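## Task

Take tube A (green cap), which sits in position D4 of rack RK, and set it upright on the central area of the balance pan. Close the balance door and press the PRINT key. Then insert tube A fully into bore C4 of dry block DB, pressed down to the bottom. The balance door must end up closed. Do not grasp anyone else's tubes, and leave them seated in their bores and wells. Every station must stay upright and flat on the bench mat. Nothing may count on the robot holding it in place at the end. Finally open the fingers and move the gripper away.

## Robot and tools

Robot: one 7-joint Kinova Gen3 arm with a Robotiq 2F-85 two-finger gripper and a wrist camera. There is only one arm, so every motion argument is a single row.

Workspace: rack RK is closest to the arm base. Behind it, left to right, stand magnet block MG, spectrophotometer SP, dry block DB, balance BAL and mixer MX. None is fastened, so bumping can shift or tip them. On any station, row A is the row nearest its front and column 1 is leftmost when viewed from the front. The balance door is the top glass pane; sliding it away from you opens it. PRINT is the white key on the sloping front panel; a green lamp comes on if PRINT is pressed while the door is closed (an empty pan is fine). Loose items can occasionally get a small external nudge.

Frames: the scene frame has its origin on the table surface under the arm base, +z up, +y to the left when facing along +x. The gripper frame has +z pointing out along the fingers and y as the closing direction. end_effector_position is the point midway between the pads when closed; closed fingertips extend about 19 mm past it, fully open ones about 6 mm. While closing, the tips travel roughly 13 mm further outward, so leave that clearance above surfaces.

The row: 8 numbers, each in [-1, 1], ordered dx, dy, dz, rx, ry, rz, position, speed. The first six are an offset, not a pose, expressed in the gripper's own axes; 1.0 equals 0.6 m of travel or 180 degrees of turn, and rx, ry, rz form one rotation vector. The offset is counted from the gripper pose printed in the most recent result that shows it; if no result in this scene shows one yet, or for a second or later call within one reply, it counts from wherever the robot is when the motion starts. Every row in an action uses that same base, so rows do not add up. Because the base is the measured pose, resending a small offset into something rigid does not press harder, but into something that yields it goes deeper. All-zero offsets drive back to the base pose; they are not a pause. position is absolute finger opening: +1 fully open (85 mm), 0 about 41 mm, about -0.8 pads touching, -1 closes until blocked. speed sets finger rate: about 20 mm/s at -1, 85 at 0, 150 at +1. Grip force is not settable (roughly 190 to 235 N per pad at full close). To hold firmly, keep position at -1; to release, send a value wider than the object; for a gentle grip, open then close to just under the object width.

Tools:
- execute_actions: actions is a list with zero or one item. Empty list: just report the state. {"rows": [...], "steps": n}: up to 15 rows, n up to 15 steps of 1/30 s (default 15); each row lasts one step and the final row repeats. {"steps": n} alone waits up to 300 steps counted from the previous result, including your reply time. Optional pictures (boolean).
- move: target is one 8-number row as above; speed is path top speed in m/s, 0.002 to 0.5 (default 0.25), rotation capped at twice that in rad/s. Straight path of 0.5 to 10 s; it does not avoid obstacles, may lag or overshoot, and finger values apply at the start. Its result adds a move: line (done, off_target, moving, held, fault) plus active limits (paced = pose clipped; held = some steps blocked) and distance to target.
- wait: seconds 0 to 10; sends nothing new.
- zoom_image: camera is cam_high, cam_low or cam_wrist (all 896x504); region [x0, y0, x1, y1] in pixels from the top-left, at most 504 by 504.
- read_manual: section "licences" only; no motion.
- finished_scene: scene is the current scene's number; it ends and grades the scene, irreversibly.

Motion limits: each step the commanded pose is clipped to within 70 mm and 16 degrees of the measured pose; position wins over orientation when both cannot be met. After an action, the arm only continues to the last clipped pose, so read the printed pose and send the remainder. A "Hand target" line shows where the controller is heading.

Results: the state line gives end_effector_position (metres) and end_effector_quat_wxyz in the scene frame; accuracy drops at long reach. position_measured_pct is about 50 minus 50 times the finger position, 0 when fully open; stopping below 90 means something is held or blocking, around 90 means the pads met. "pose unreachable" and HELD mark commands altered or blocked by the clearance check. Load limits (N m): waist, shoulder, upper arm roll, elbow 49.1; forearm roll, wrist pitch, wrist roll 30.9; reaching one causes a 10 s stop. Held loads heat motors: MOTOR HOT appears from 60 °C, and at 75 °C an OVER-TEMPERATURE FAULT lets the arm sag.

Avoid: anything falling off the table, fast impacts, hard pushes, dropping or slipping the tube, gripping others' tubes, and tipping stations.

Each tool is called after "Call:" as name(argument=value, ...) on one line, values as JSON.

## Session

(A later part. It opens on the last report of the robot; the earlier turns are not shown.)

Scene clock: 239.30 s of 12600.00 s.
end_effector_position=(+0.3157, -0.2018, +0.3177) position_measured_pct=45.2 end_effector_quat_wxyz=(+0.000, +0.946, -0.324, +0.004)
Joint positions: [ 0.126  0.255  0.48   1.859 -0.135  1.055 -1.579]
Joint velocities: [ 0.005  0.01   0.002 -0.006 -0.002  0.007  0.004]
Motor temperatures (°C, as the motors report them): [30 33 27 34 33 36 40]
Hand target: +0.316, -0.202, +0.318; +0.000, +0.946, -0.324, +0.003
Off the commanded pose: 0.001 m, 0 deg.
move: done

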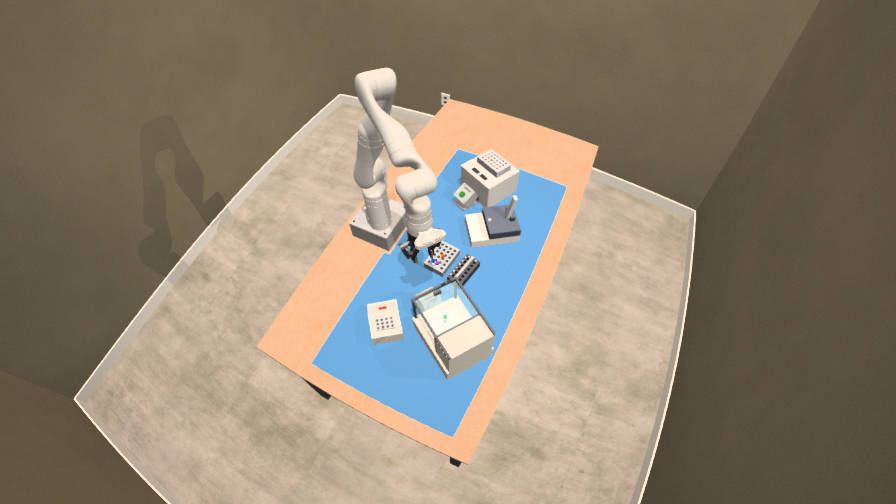

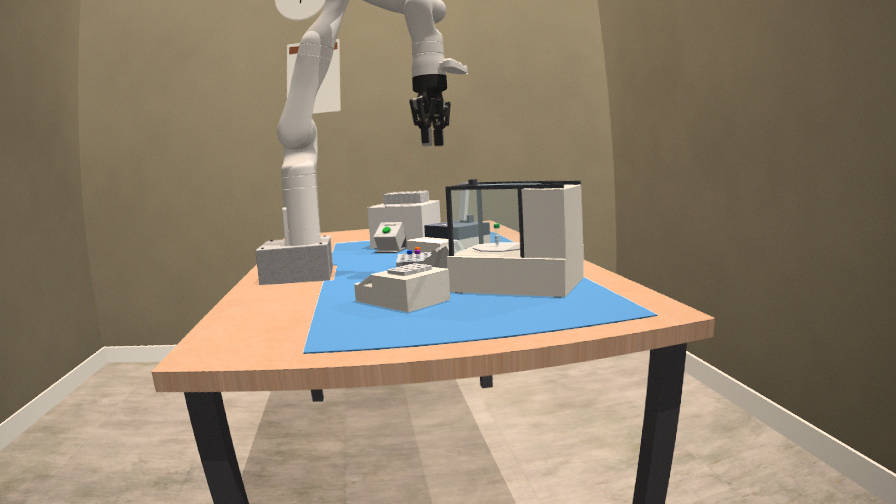

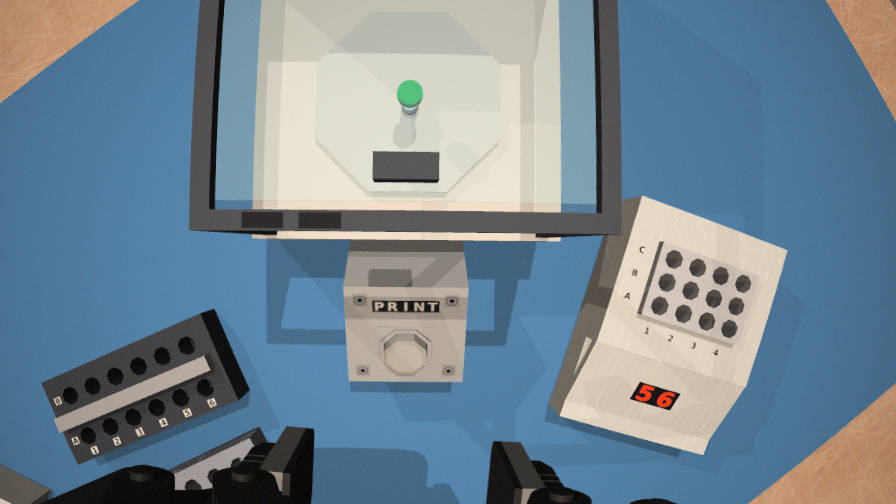

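Call:
move(target=[-0.0425,0,0.328,0,0.083,0,-0.8,0.5], speed=0.2)

Call:
move(target=[0,0,0.053,0,0,0,-0.8,0.5], speed=0.03)

Call:
move(target=[0,0,0.012,0,0,0,-0.8,0.5], speed=0.008)

Scene clock: 258.57 s of 12600.00 s.
end_effector_position=(+0.2976, -0.1866, +0.1211) position_measured_pct=89.7 end_effector_quat_wxyz=(+0.043, +0.938, -0.319, +0.127)
Joint positions: [ 0.427  0.554  0.025  2.436 -0.386 -0.116 -1.399]
Joint velocities: [ 0.045  0.005 -0.021  0.006  0.012 -0.013 -0.004]
Motor temperatures (°C, as the motors report them): [30 33 27 34 33 36 40]
Hand target: +0.297, -0.188, +0.121; +0.043, +0.938, -0.321, +0.127
Off the commanded pose: 0.001 m, 0 deg.
move: done

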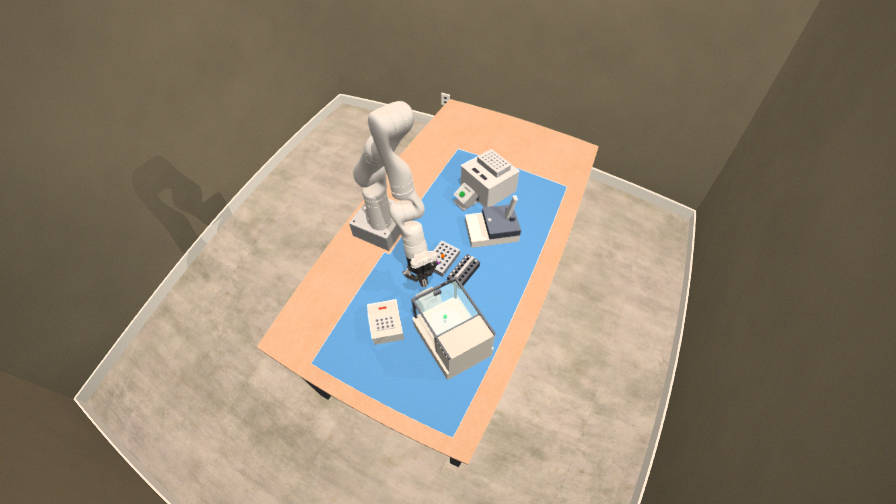

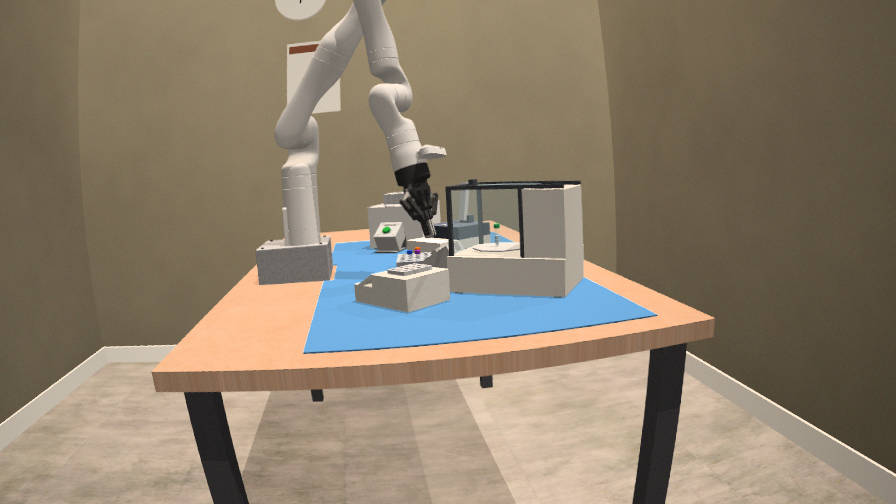

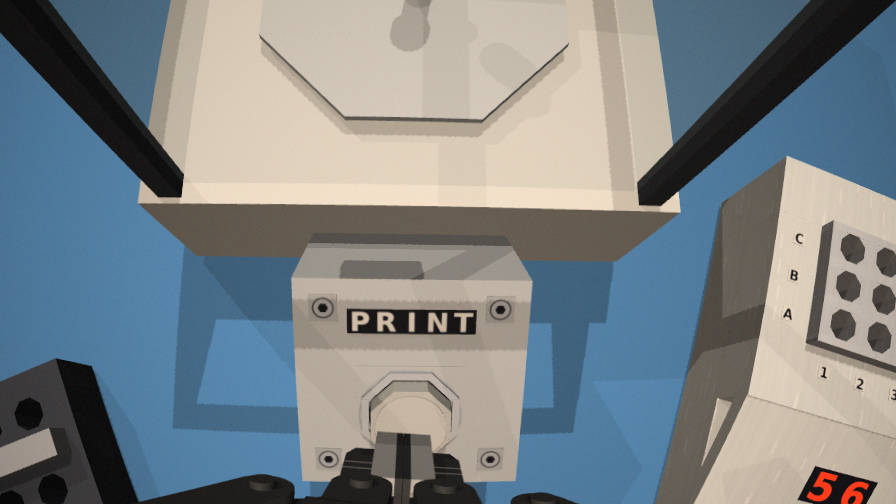

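Scene clock: 259.90 s of 12600.00 s.
end_effector_position=(+0.3048, -0.1919, +0.0914) position_measured_pct=89.7 end_effector_quat_wxyz=(+0.043, +0.938, -0.319, +0.128)
Joint positions: [ 0.479  0.664 -0.035  2.419 -0.365 -0.217 -1.413]
Joint velocities: [ 0.004  0.007 -0.005 -0.001  0.002 -0.006 -0.002]
Motor temperatures (°C, as the motors report them): [30 33 27 34 33 36 40]
Hand target: +0.304, -0.192, +0.090; +0.043, +0.938, -0.319, +0.127
Off the commanded pose: 0.001 m, 0 deg.
move: done

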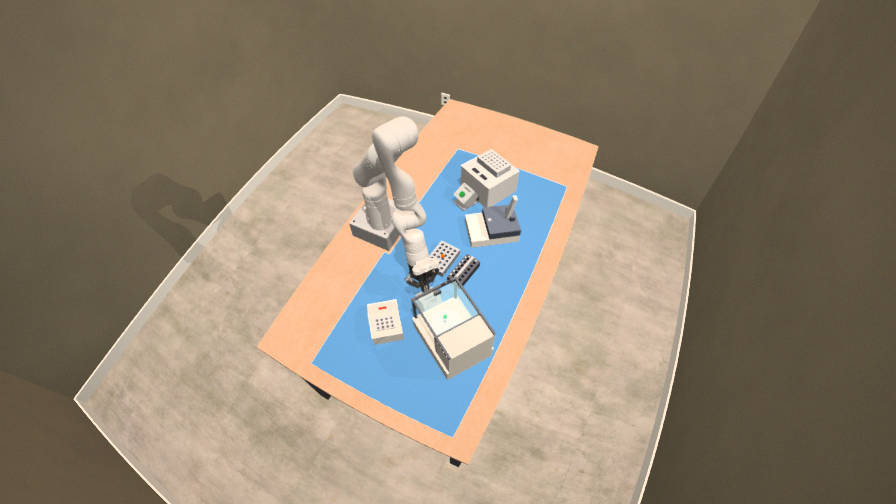

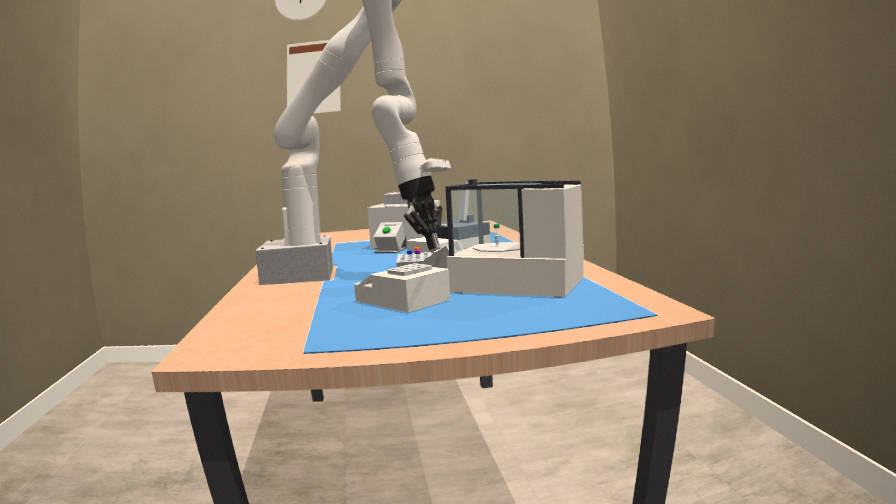

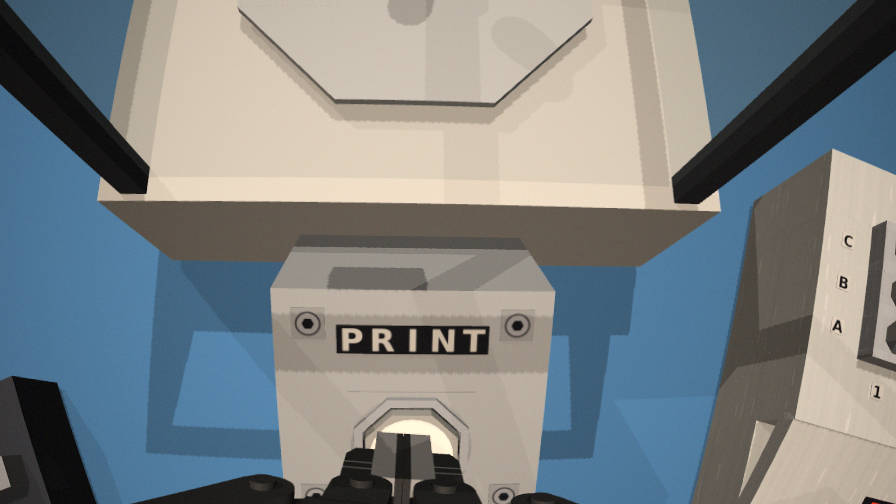

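Scene clock: 261.03 s of 12600.00 s.
end_effector_position=(+0.3059, -0.1927, +0.0881) position_measured_pct=89.7 end_effector_quat_wxyz=(+0.043, +0.938, -0.319, +0.130)
Joint positions: [ 0.487  0.677 -0.045  2.42  -0.361 -0.236 -1.416]
Joint velocities: [ 0.001  0.    -0.002  0.001  0.    -0.    -0.   ]
Motor temperatures (°C, as the motors report them): [30 33 27 34 33 36 40]
Hand target: +0.306, -0.193, +0.085; +0.043, +0.938, -0.319, +0.128
Off the commanded pose: 0.004 m, 0 deg.
move: off_target

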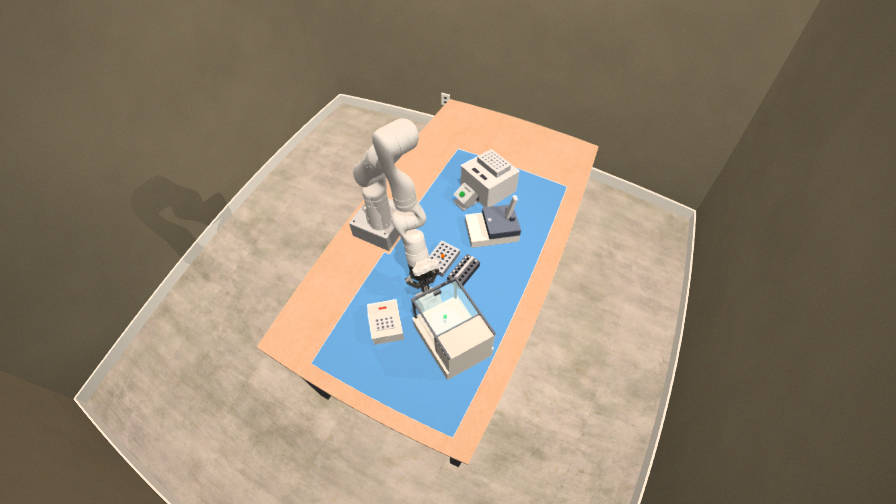

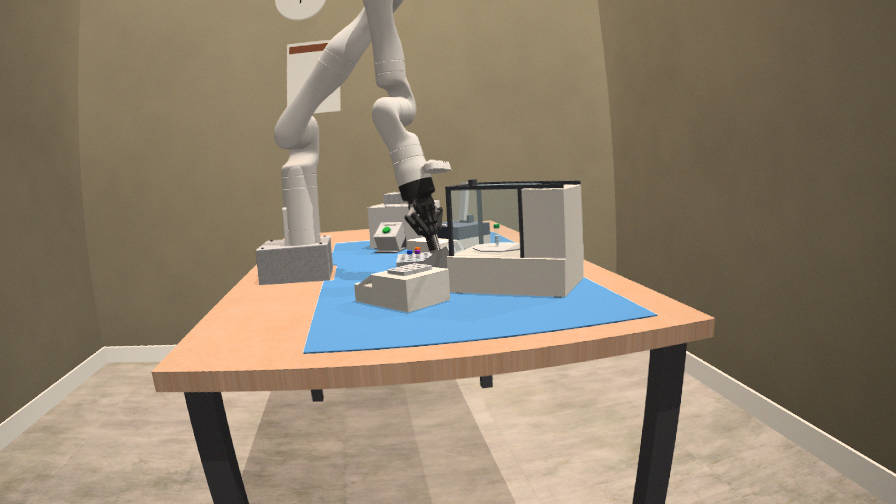

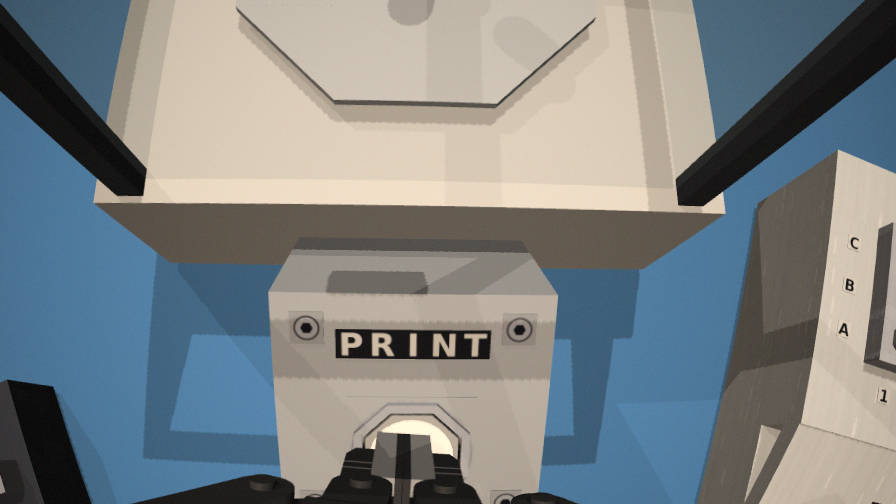

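Call:
zoom_image(camera="cam_high", region=[390,260,510,340])

Call:
zoom_image(camera="cam_low", region=[380,170,600,310])

Region (390, 260, 510, 340) of cam_high's 896x504 image, scaled by 4.200, with more detail than that image has.

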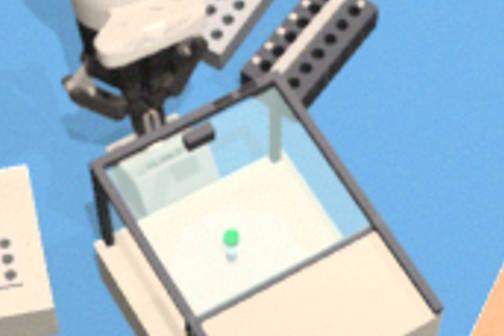

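Region (380, 170, 600, 310) of cam_low's 896x504 image, scaled by 2.291, with more detail than that image has; it fills the top 321 rows of this view, and the rest is white.

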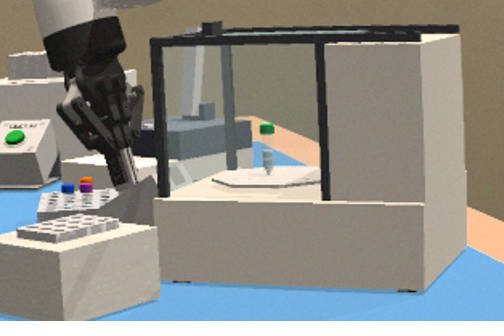

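Call:
move(target=[0,0,-0.06,0,0,0,-0.8,0.5], speed=0.08)

Scene clock: 290.87 s of 12600.00 s.
end_effector_position=(+0.2978, -0.1868, +0.1223) position_measured_pct=89.7 end_effector_quat_wxyz=(+0.043, +0.938, -0.319, +0.130)
Joint positions: [ 0.432  0.55   0.019  2.44  -0.387 -0.123 -1.397]
Joint velocities: [-0.008 -0.009  0.005  0.002 -0.004  0.005  0.001]
Motor temperatures (°C, as the motors report them): [30 33 27 34 33 36 40]
Hand target: +0.298, -0.187, +0.123; +0.043, +0.938, -0.319, +0.130
Off the commanded pose: 0.001 m, 0 deg.
move: done

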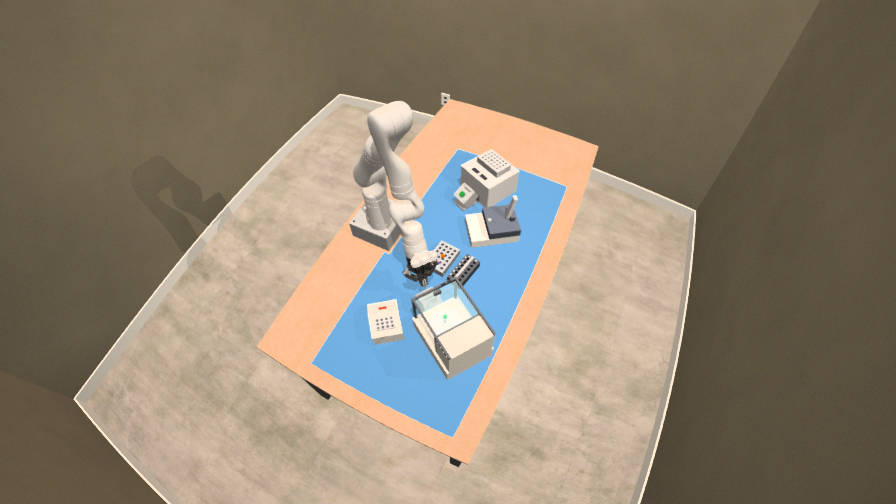

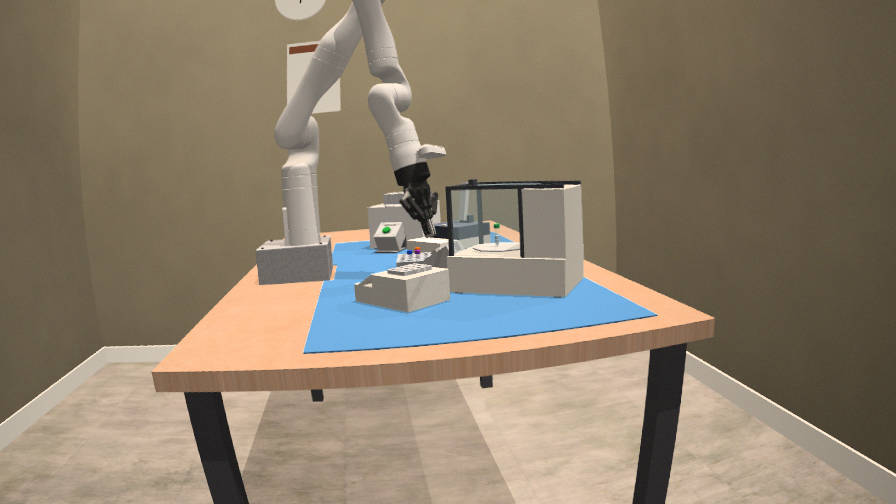

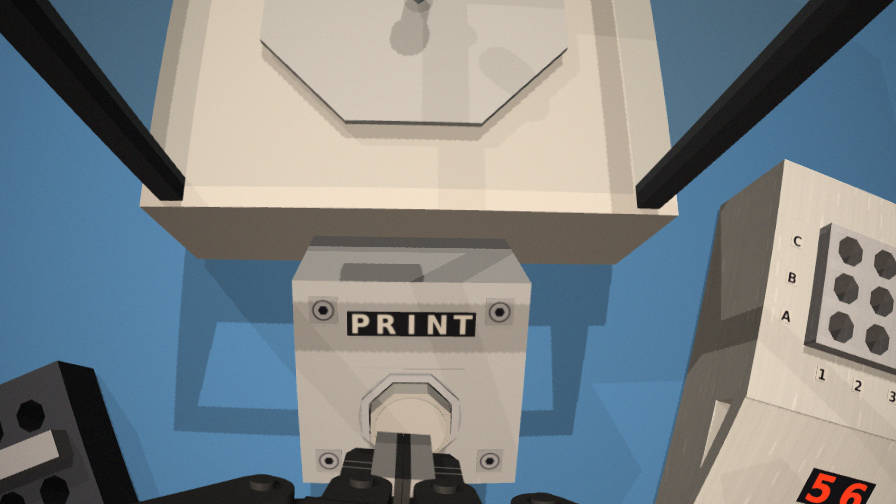

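Call:
zoom_image(camera="cam_high", region=[340,140,560,390])

Call:
zoom_image(camera="cam_low", region=[340,170,600,320])

Region (340, 140, 560, 390) of cam_high's 896x504 image, scaled by 2.016, with more detail than that image has; it fills the left 444 columns of this view, and the rest is white.

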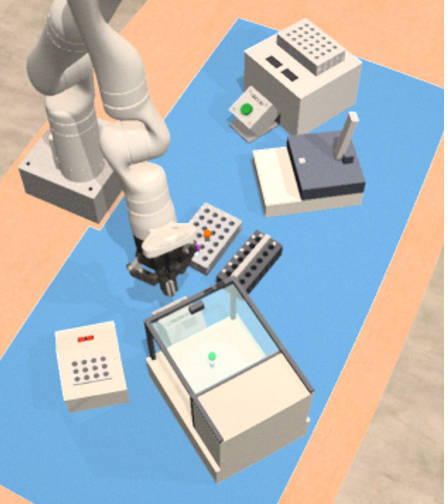

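Region (340, 170, 600, 320) of cam_low's 896x504 image, scaled by 1.938, with more detail than that image has; it fills the top 291 rows of this view, and the rest is white.

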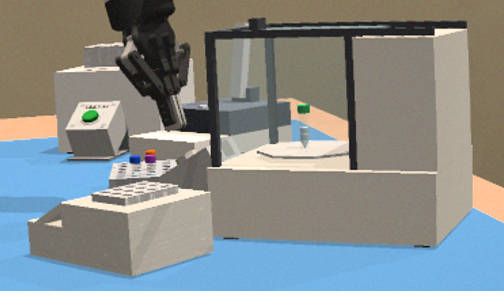

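Call:
move(target=[-0.06,0,-0.22,0,-0.083,0,0.1,0.5])

Scene clock: 310.47 s of 12600.00 s.
end_effector_position=(+0.2414, -0.1441, +0.2393) position_measured_pct=45.2 end_effector_quat_wxyz=(+0.001, +0.946, -0.323, +0.007)
Joint positions: [ 0.167  0.176  0.332  2.267 -0.088  0.699 -1.674]
Joint velocities: [-0.009  0.    -0.006 -0.003  0.006  0.005 -0.011]
Motor temperatures (°C, as the motors report them): [30 33 27 34 33 36 40]
Hand target: +0.242, -0.144, +0.239; +0.001, +0.947, -0.322, +0.007
Off the commanded pose: 0.001 m, 0 deg.
move: done

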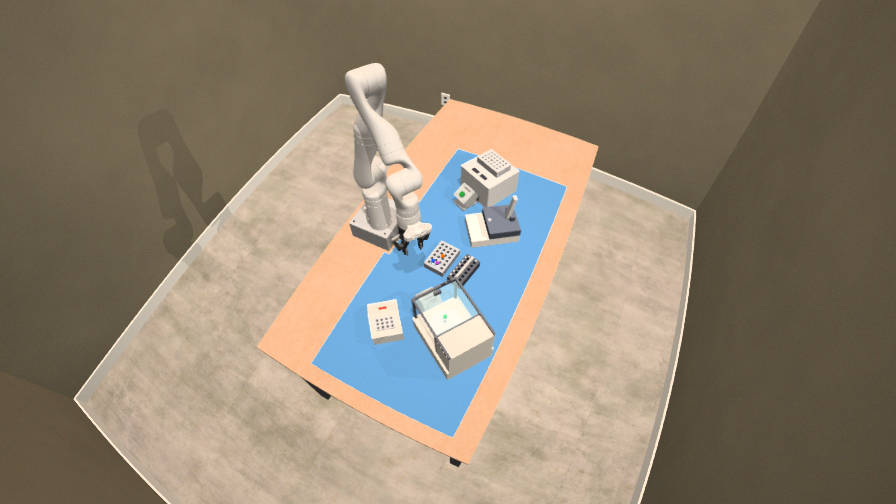

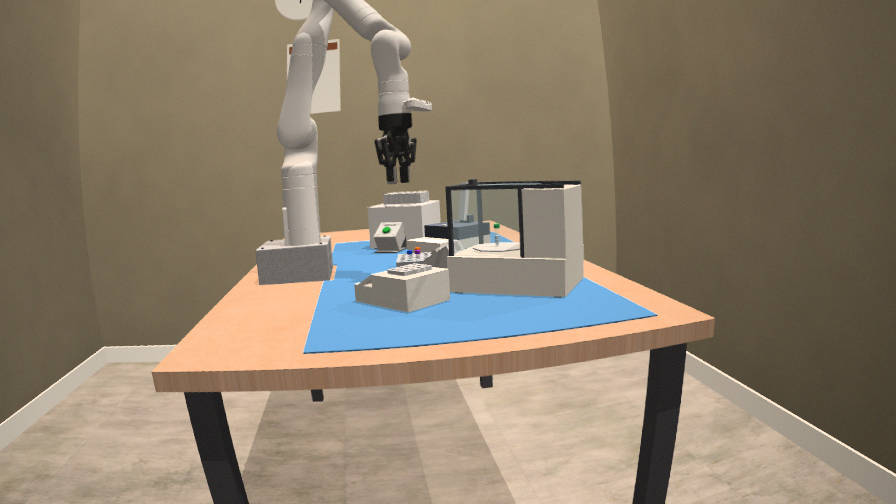

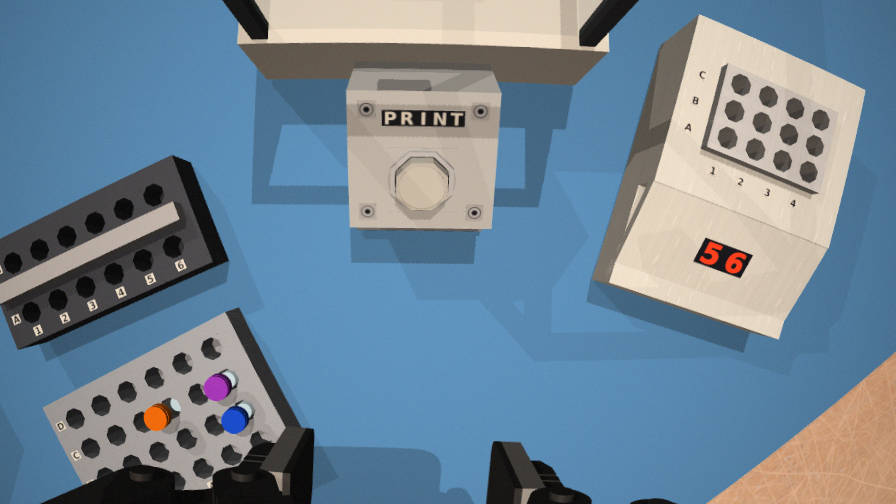

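Call:
zoom_image(camera="cam_wrist", region=[330,40,530,160])

Region (330, 40, 530, 160) of cam_wrist's 896x504 image, scaled by 2.520; it fills the top 302 rows of this view, and the rest is white.

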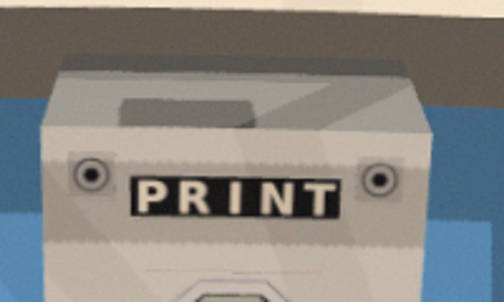

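Call:
move(target=[0.289,0,-0.05,0,0,0,0.1,0.5])

Call:
move(target=[0,0,0.058,0,0,0,0.1,0.5], speed=0.08)

Scene clock: 323.20 s of 12600.00 s.
end_effector_position=(+0.3789, -0.2491, +0.2725) position_measured_pct=45.2 end_effector_quat_wxyz=(+0.001, +0.947, -0.323, +0.007)
Joint positions: [ 0.303  0.47   0.336  1.693 -0.181  0.997 -1.533]
Joint velocities: [ 0.004  0.01  -0.    -0.004 -0.003  0.003  0.001]
Motor temperatures (°C, as the motors report them): [30 33 27 34 33 36 40]
Hand target: +0.379, -0.249, +0.272; +0.001, +0.946, -0.323, +0.007
Off the commanded pose: 0.001 m, 0 deg.
move: done

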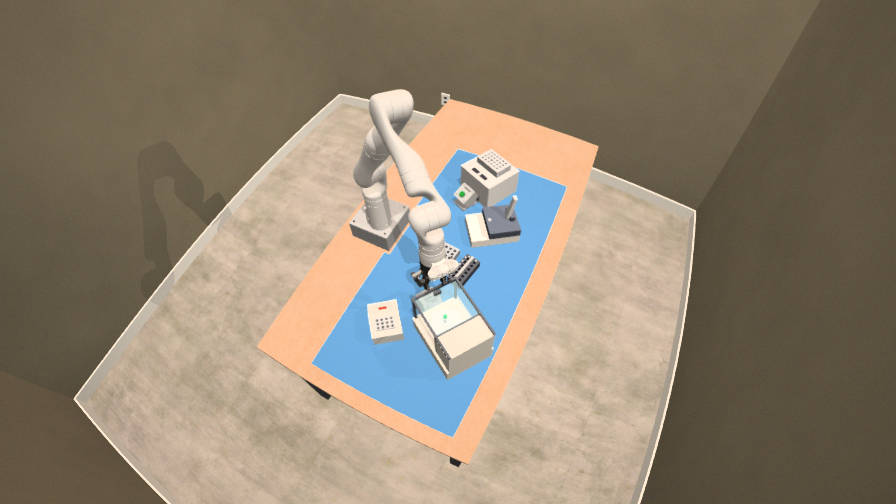

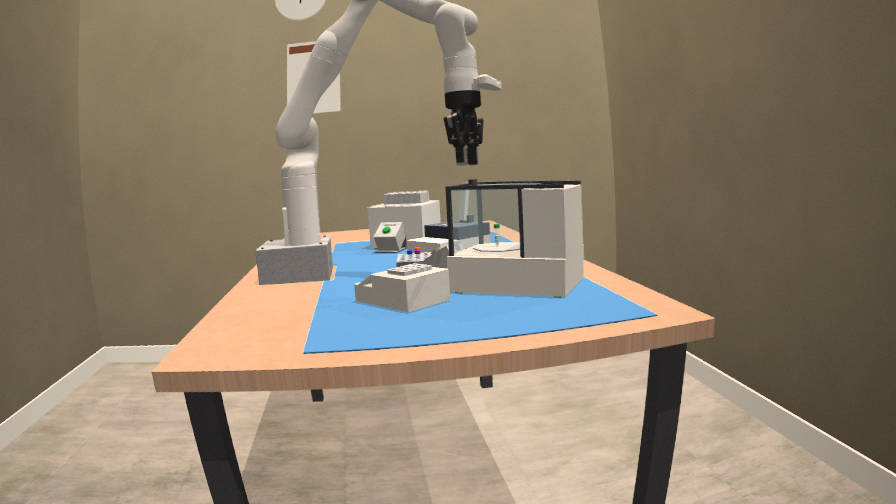

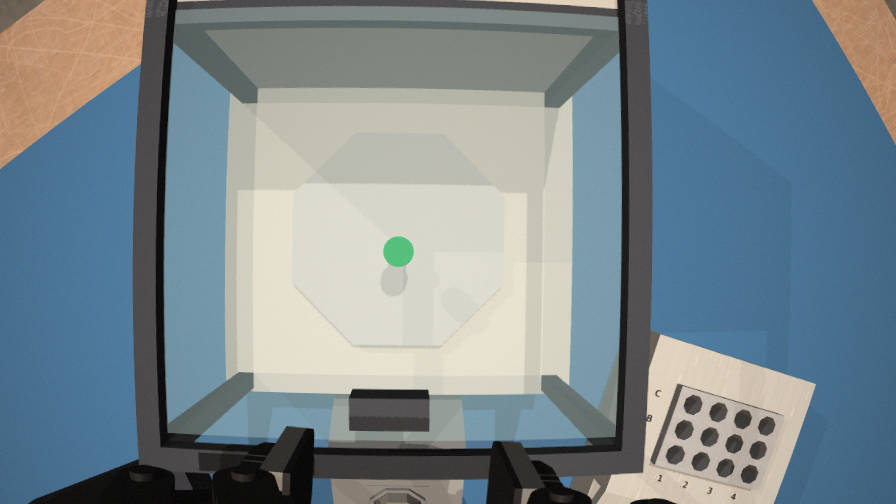

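Scene clock: 324.03 s of 12600.00 s.
end_effector_position=(+0.3795, -0.2494, +0.2379) position_measured_pct=45.2 end_effector_quat_wxyz=(+0.001, +0.947, -0.323, +0.007)
Joint positions: [ 0.315  0.52   0.321  1.742 -0.203  0.9   -1.514]
Joint velocities: [ 0.001  0.003 -0.     0.003 -0.001 -0.001  0.   ]
Motor temperatures (°C, as the motors report them): [30 33 27 34 33 36 40]
Hand target: +0.379, -0.249, +0.238; +0.001, +0.946, -0.323, +0.007
Off the commanded pose: 0.000 m, 0 deg.
move: done

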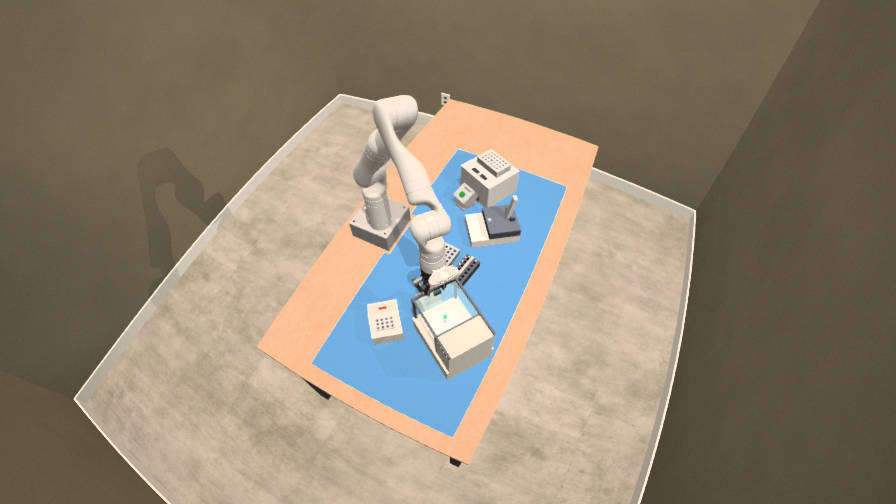

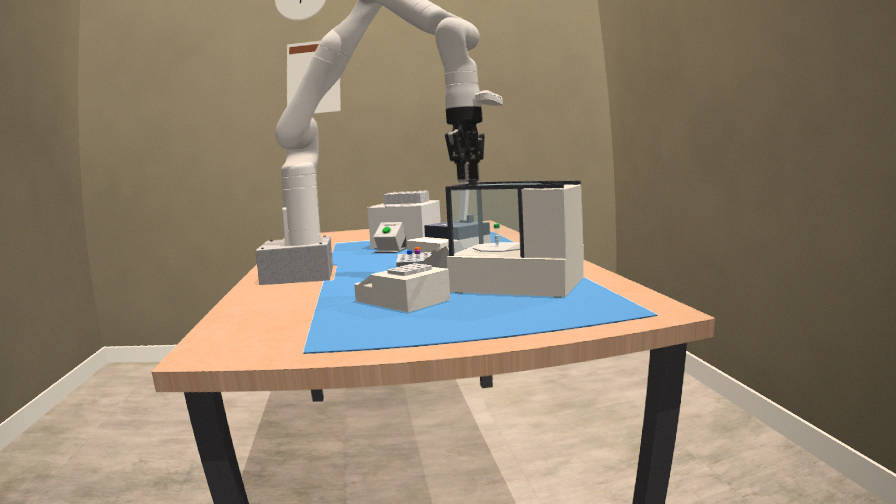

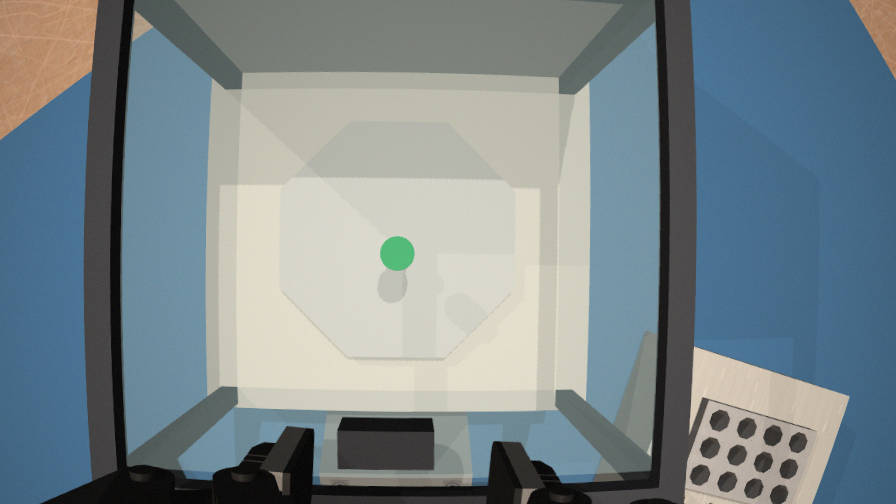

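Call:
move(target=[0,-0.008,0.0062,0,0,0,0.1,0.5], speed=0.04)

Call:
move(target=[0,0,0,0,0,0,-0.38,0], speed=0.04)

Call:
move(target=[-0.01,0,0,0,0,0,-0.38,0], speed=0.006)

Scene clock: 330.80 s of 12600.00 s.
end_effector_position=(+0.3824, -0.2457, +0.2343) position_measured_pct=45.2 end_effector_quat_wxyz=(+0.001, +0.946, -0.323, +0.007)
Joint positions: [ 0.307  0.526  0.318  1.745 -0.205  0.891 -1.522]
Joint velocities: [-0.002  0.001 -0.001  0.     0.002 -0.001 -0.001]
Motor temperatures (°C, as the motors report them): [30 33 27 34 33 36 40]
Hand target: +0.382, -0.246, +0.234; +0.001, +0.947, -0.323, +0.007
Off the commanded pose: 0.000 m, 0 deg.
move: done

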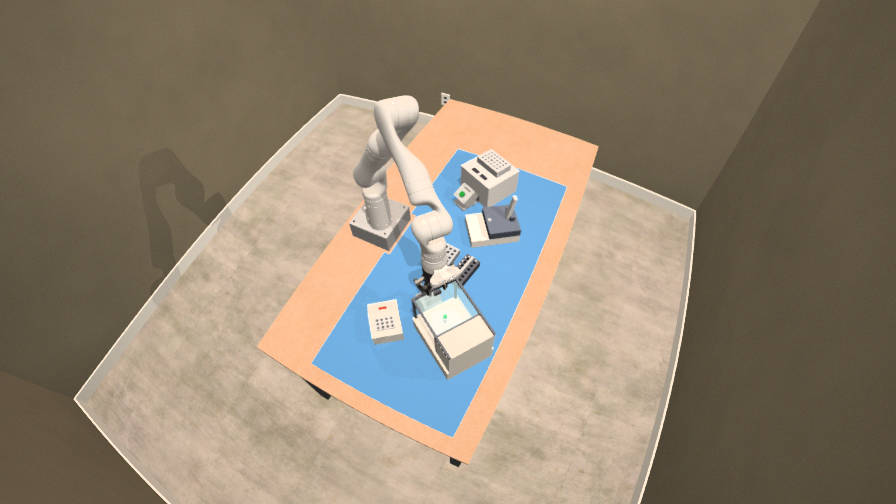

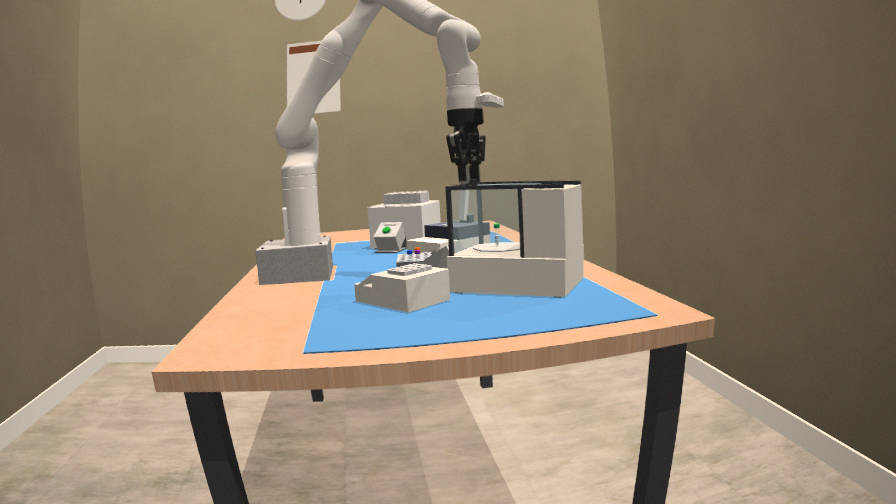

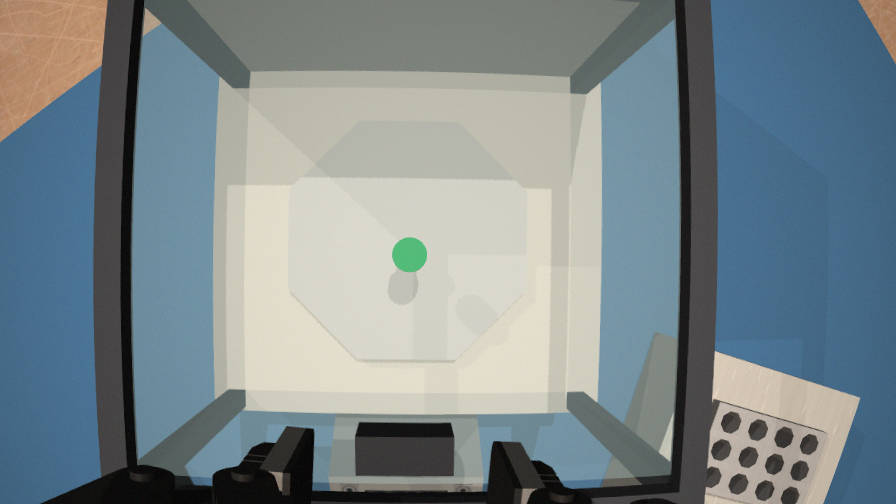

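Scene clock: 331.33 s of 12600.00 s.
end_effector_position=(+0.3826, -0.2463, +0.2348) position_measured_pct=67.5 end_effector_quat_wxyz=(+0.001, +0.946, -0.323, +0.008)
Joint positions: [ 0.307  0.525  0.319  1.744 -0.204  0.89  -1.522]
Joint velocities: [ 0.    -0.     0.    -0.     0.     0.001 -0.   ]
Motor temperatures (°C, as the motors report them): [30 33 27 34 33 36 40]
Hand target: +0.382, -0.246, +0.234; +0.001, +0.946, -0.323, +0.007
Off the commanded pose: 0.001 m, 0 deg.
move: done

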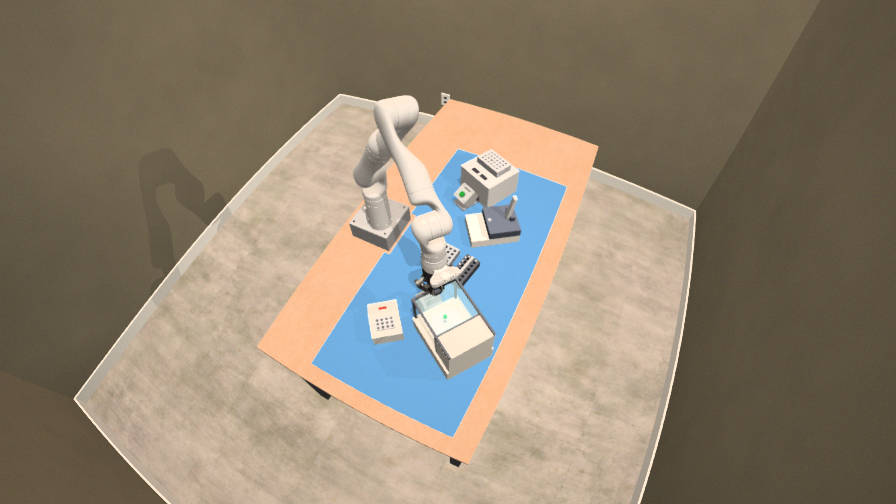

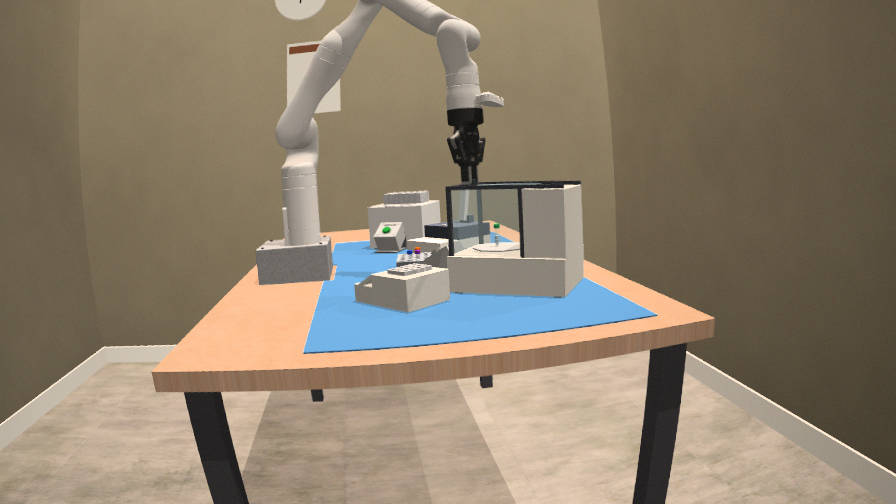

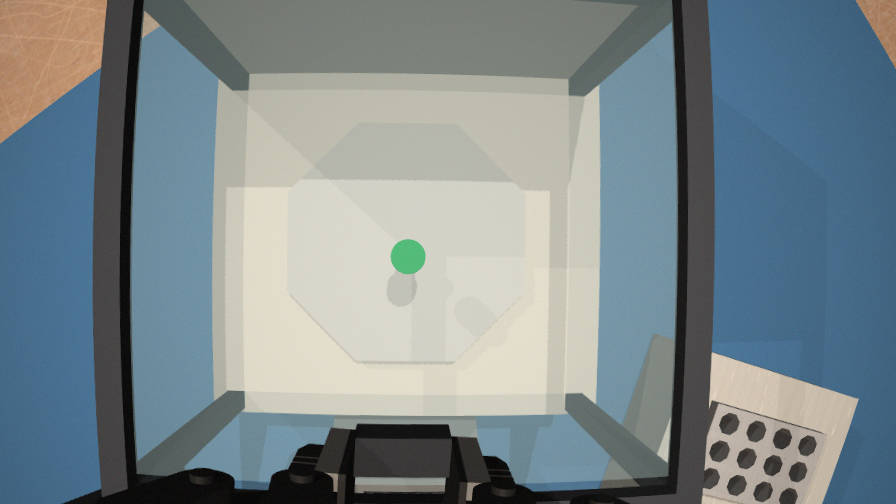

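Scene clock: 332.57 s of 12600.00 s.
end_effector_position=(+0.3815, -0.2456, +0.2350) position_measured_pct=67.5 end_effector_quat_wxyz=(+0.003, +0.947, -0.322, +0.013)
Joint positions: [ 0.303  0.516  0.319  1.76  -0.202  0.873 -1.524]
Joint velocities: [-0.    -0.001  0.001  0.001 -0.001 -0.004 -0.001]
Motor temperatures (°C, as the motors report them): [30 33 27 34 33 36 40]
Hand target: +0.378, -0.243, +0.235; +0.001, +0.946, -0.323, +0.008
Off the commanded pose: 0.005 m, 1 deg.
move: off_target

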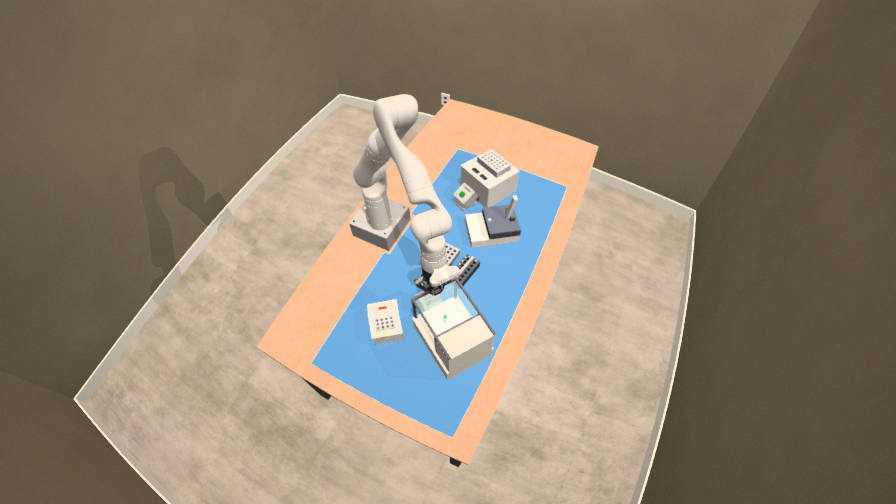

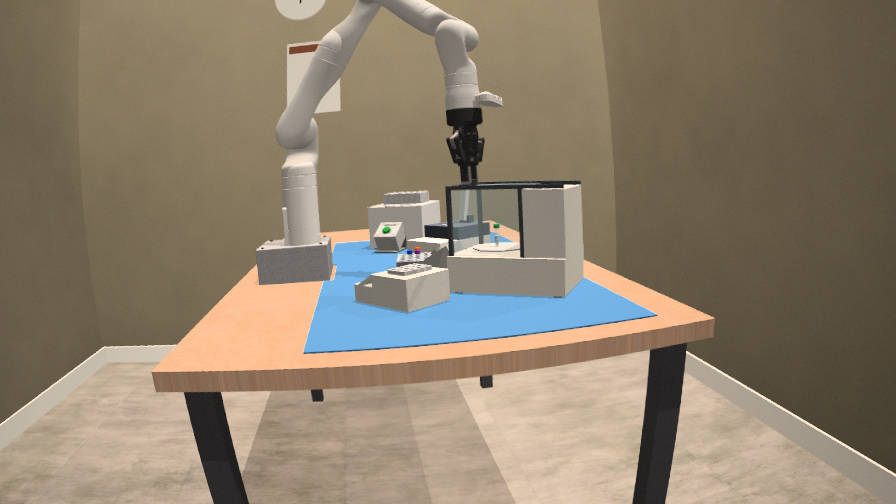

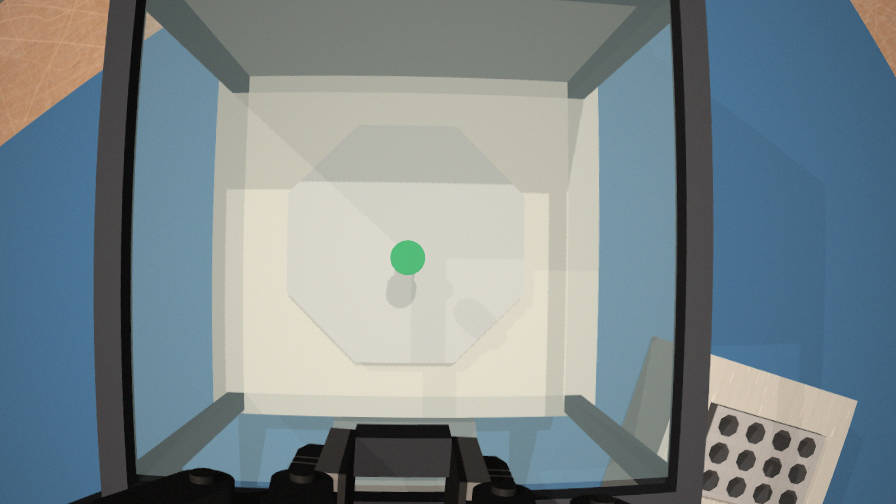

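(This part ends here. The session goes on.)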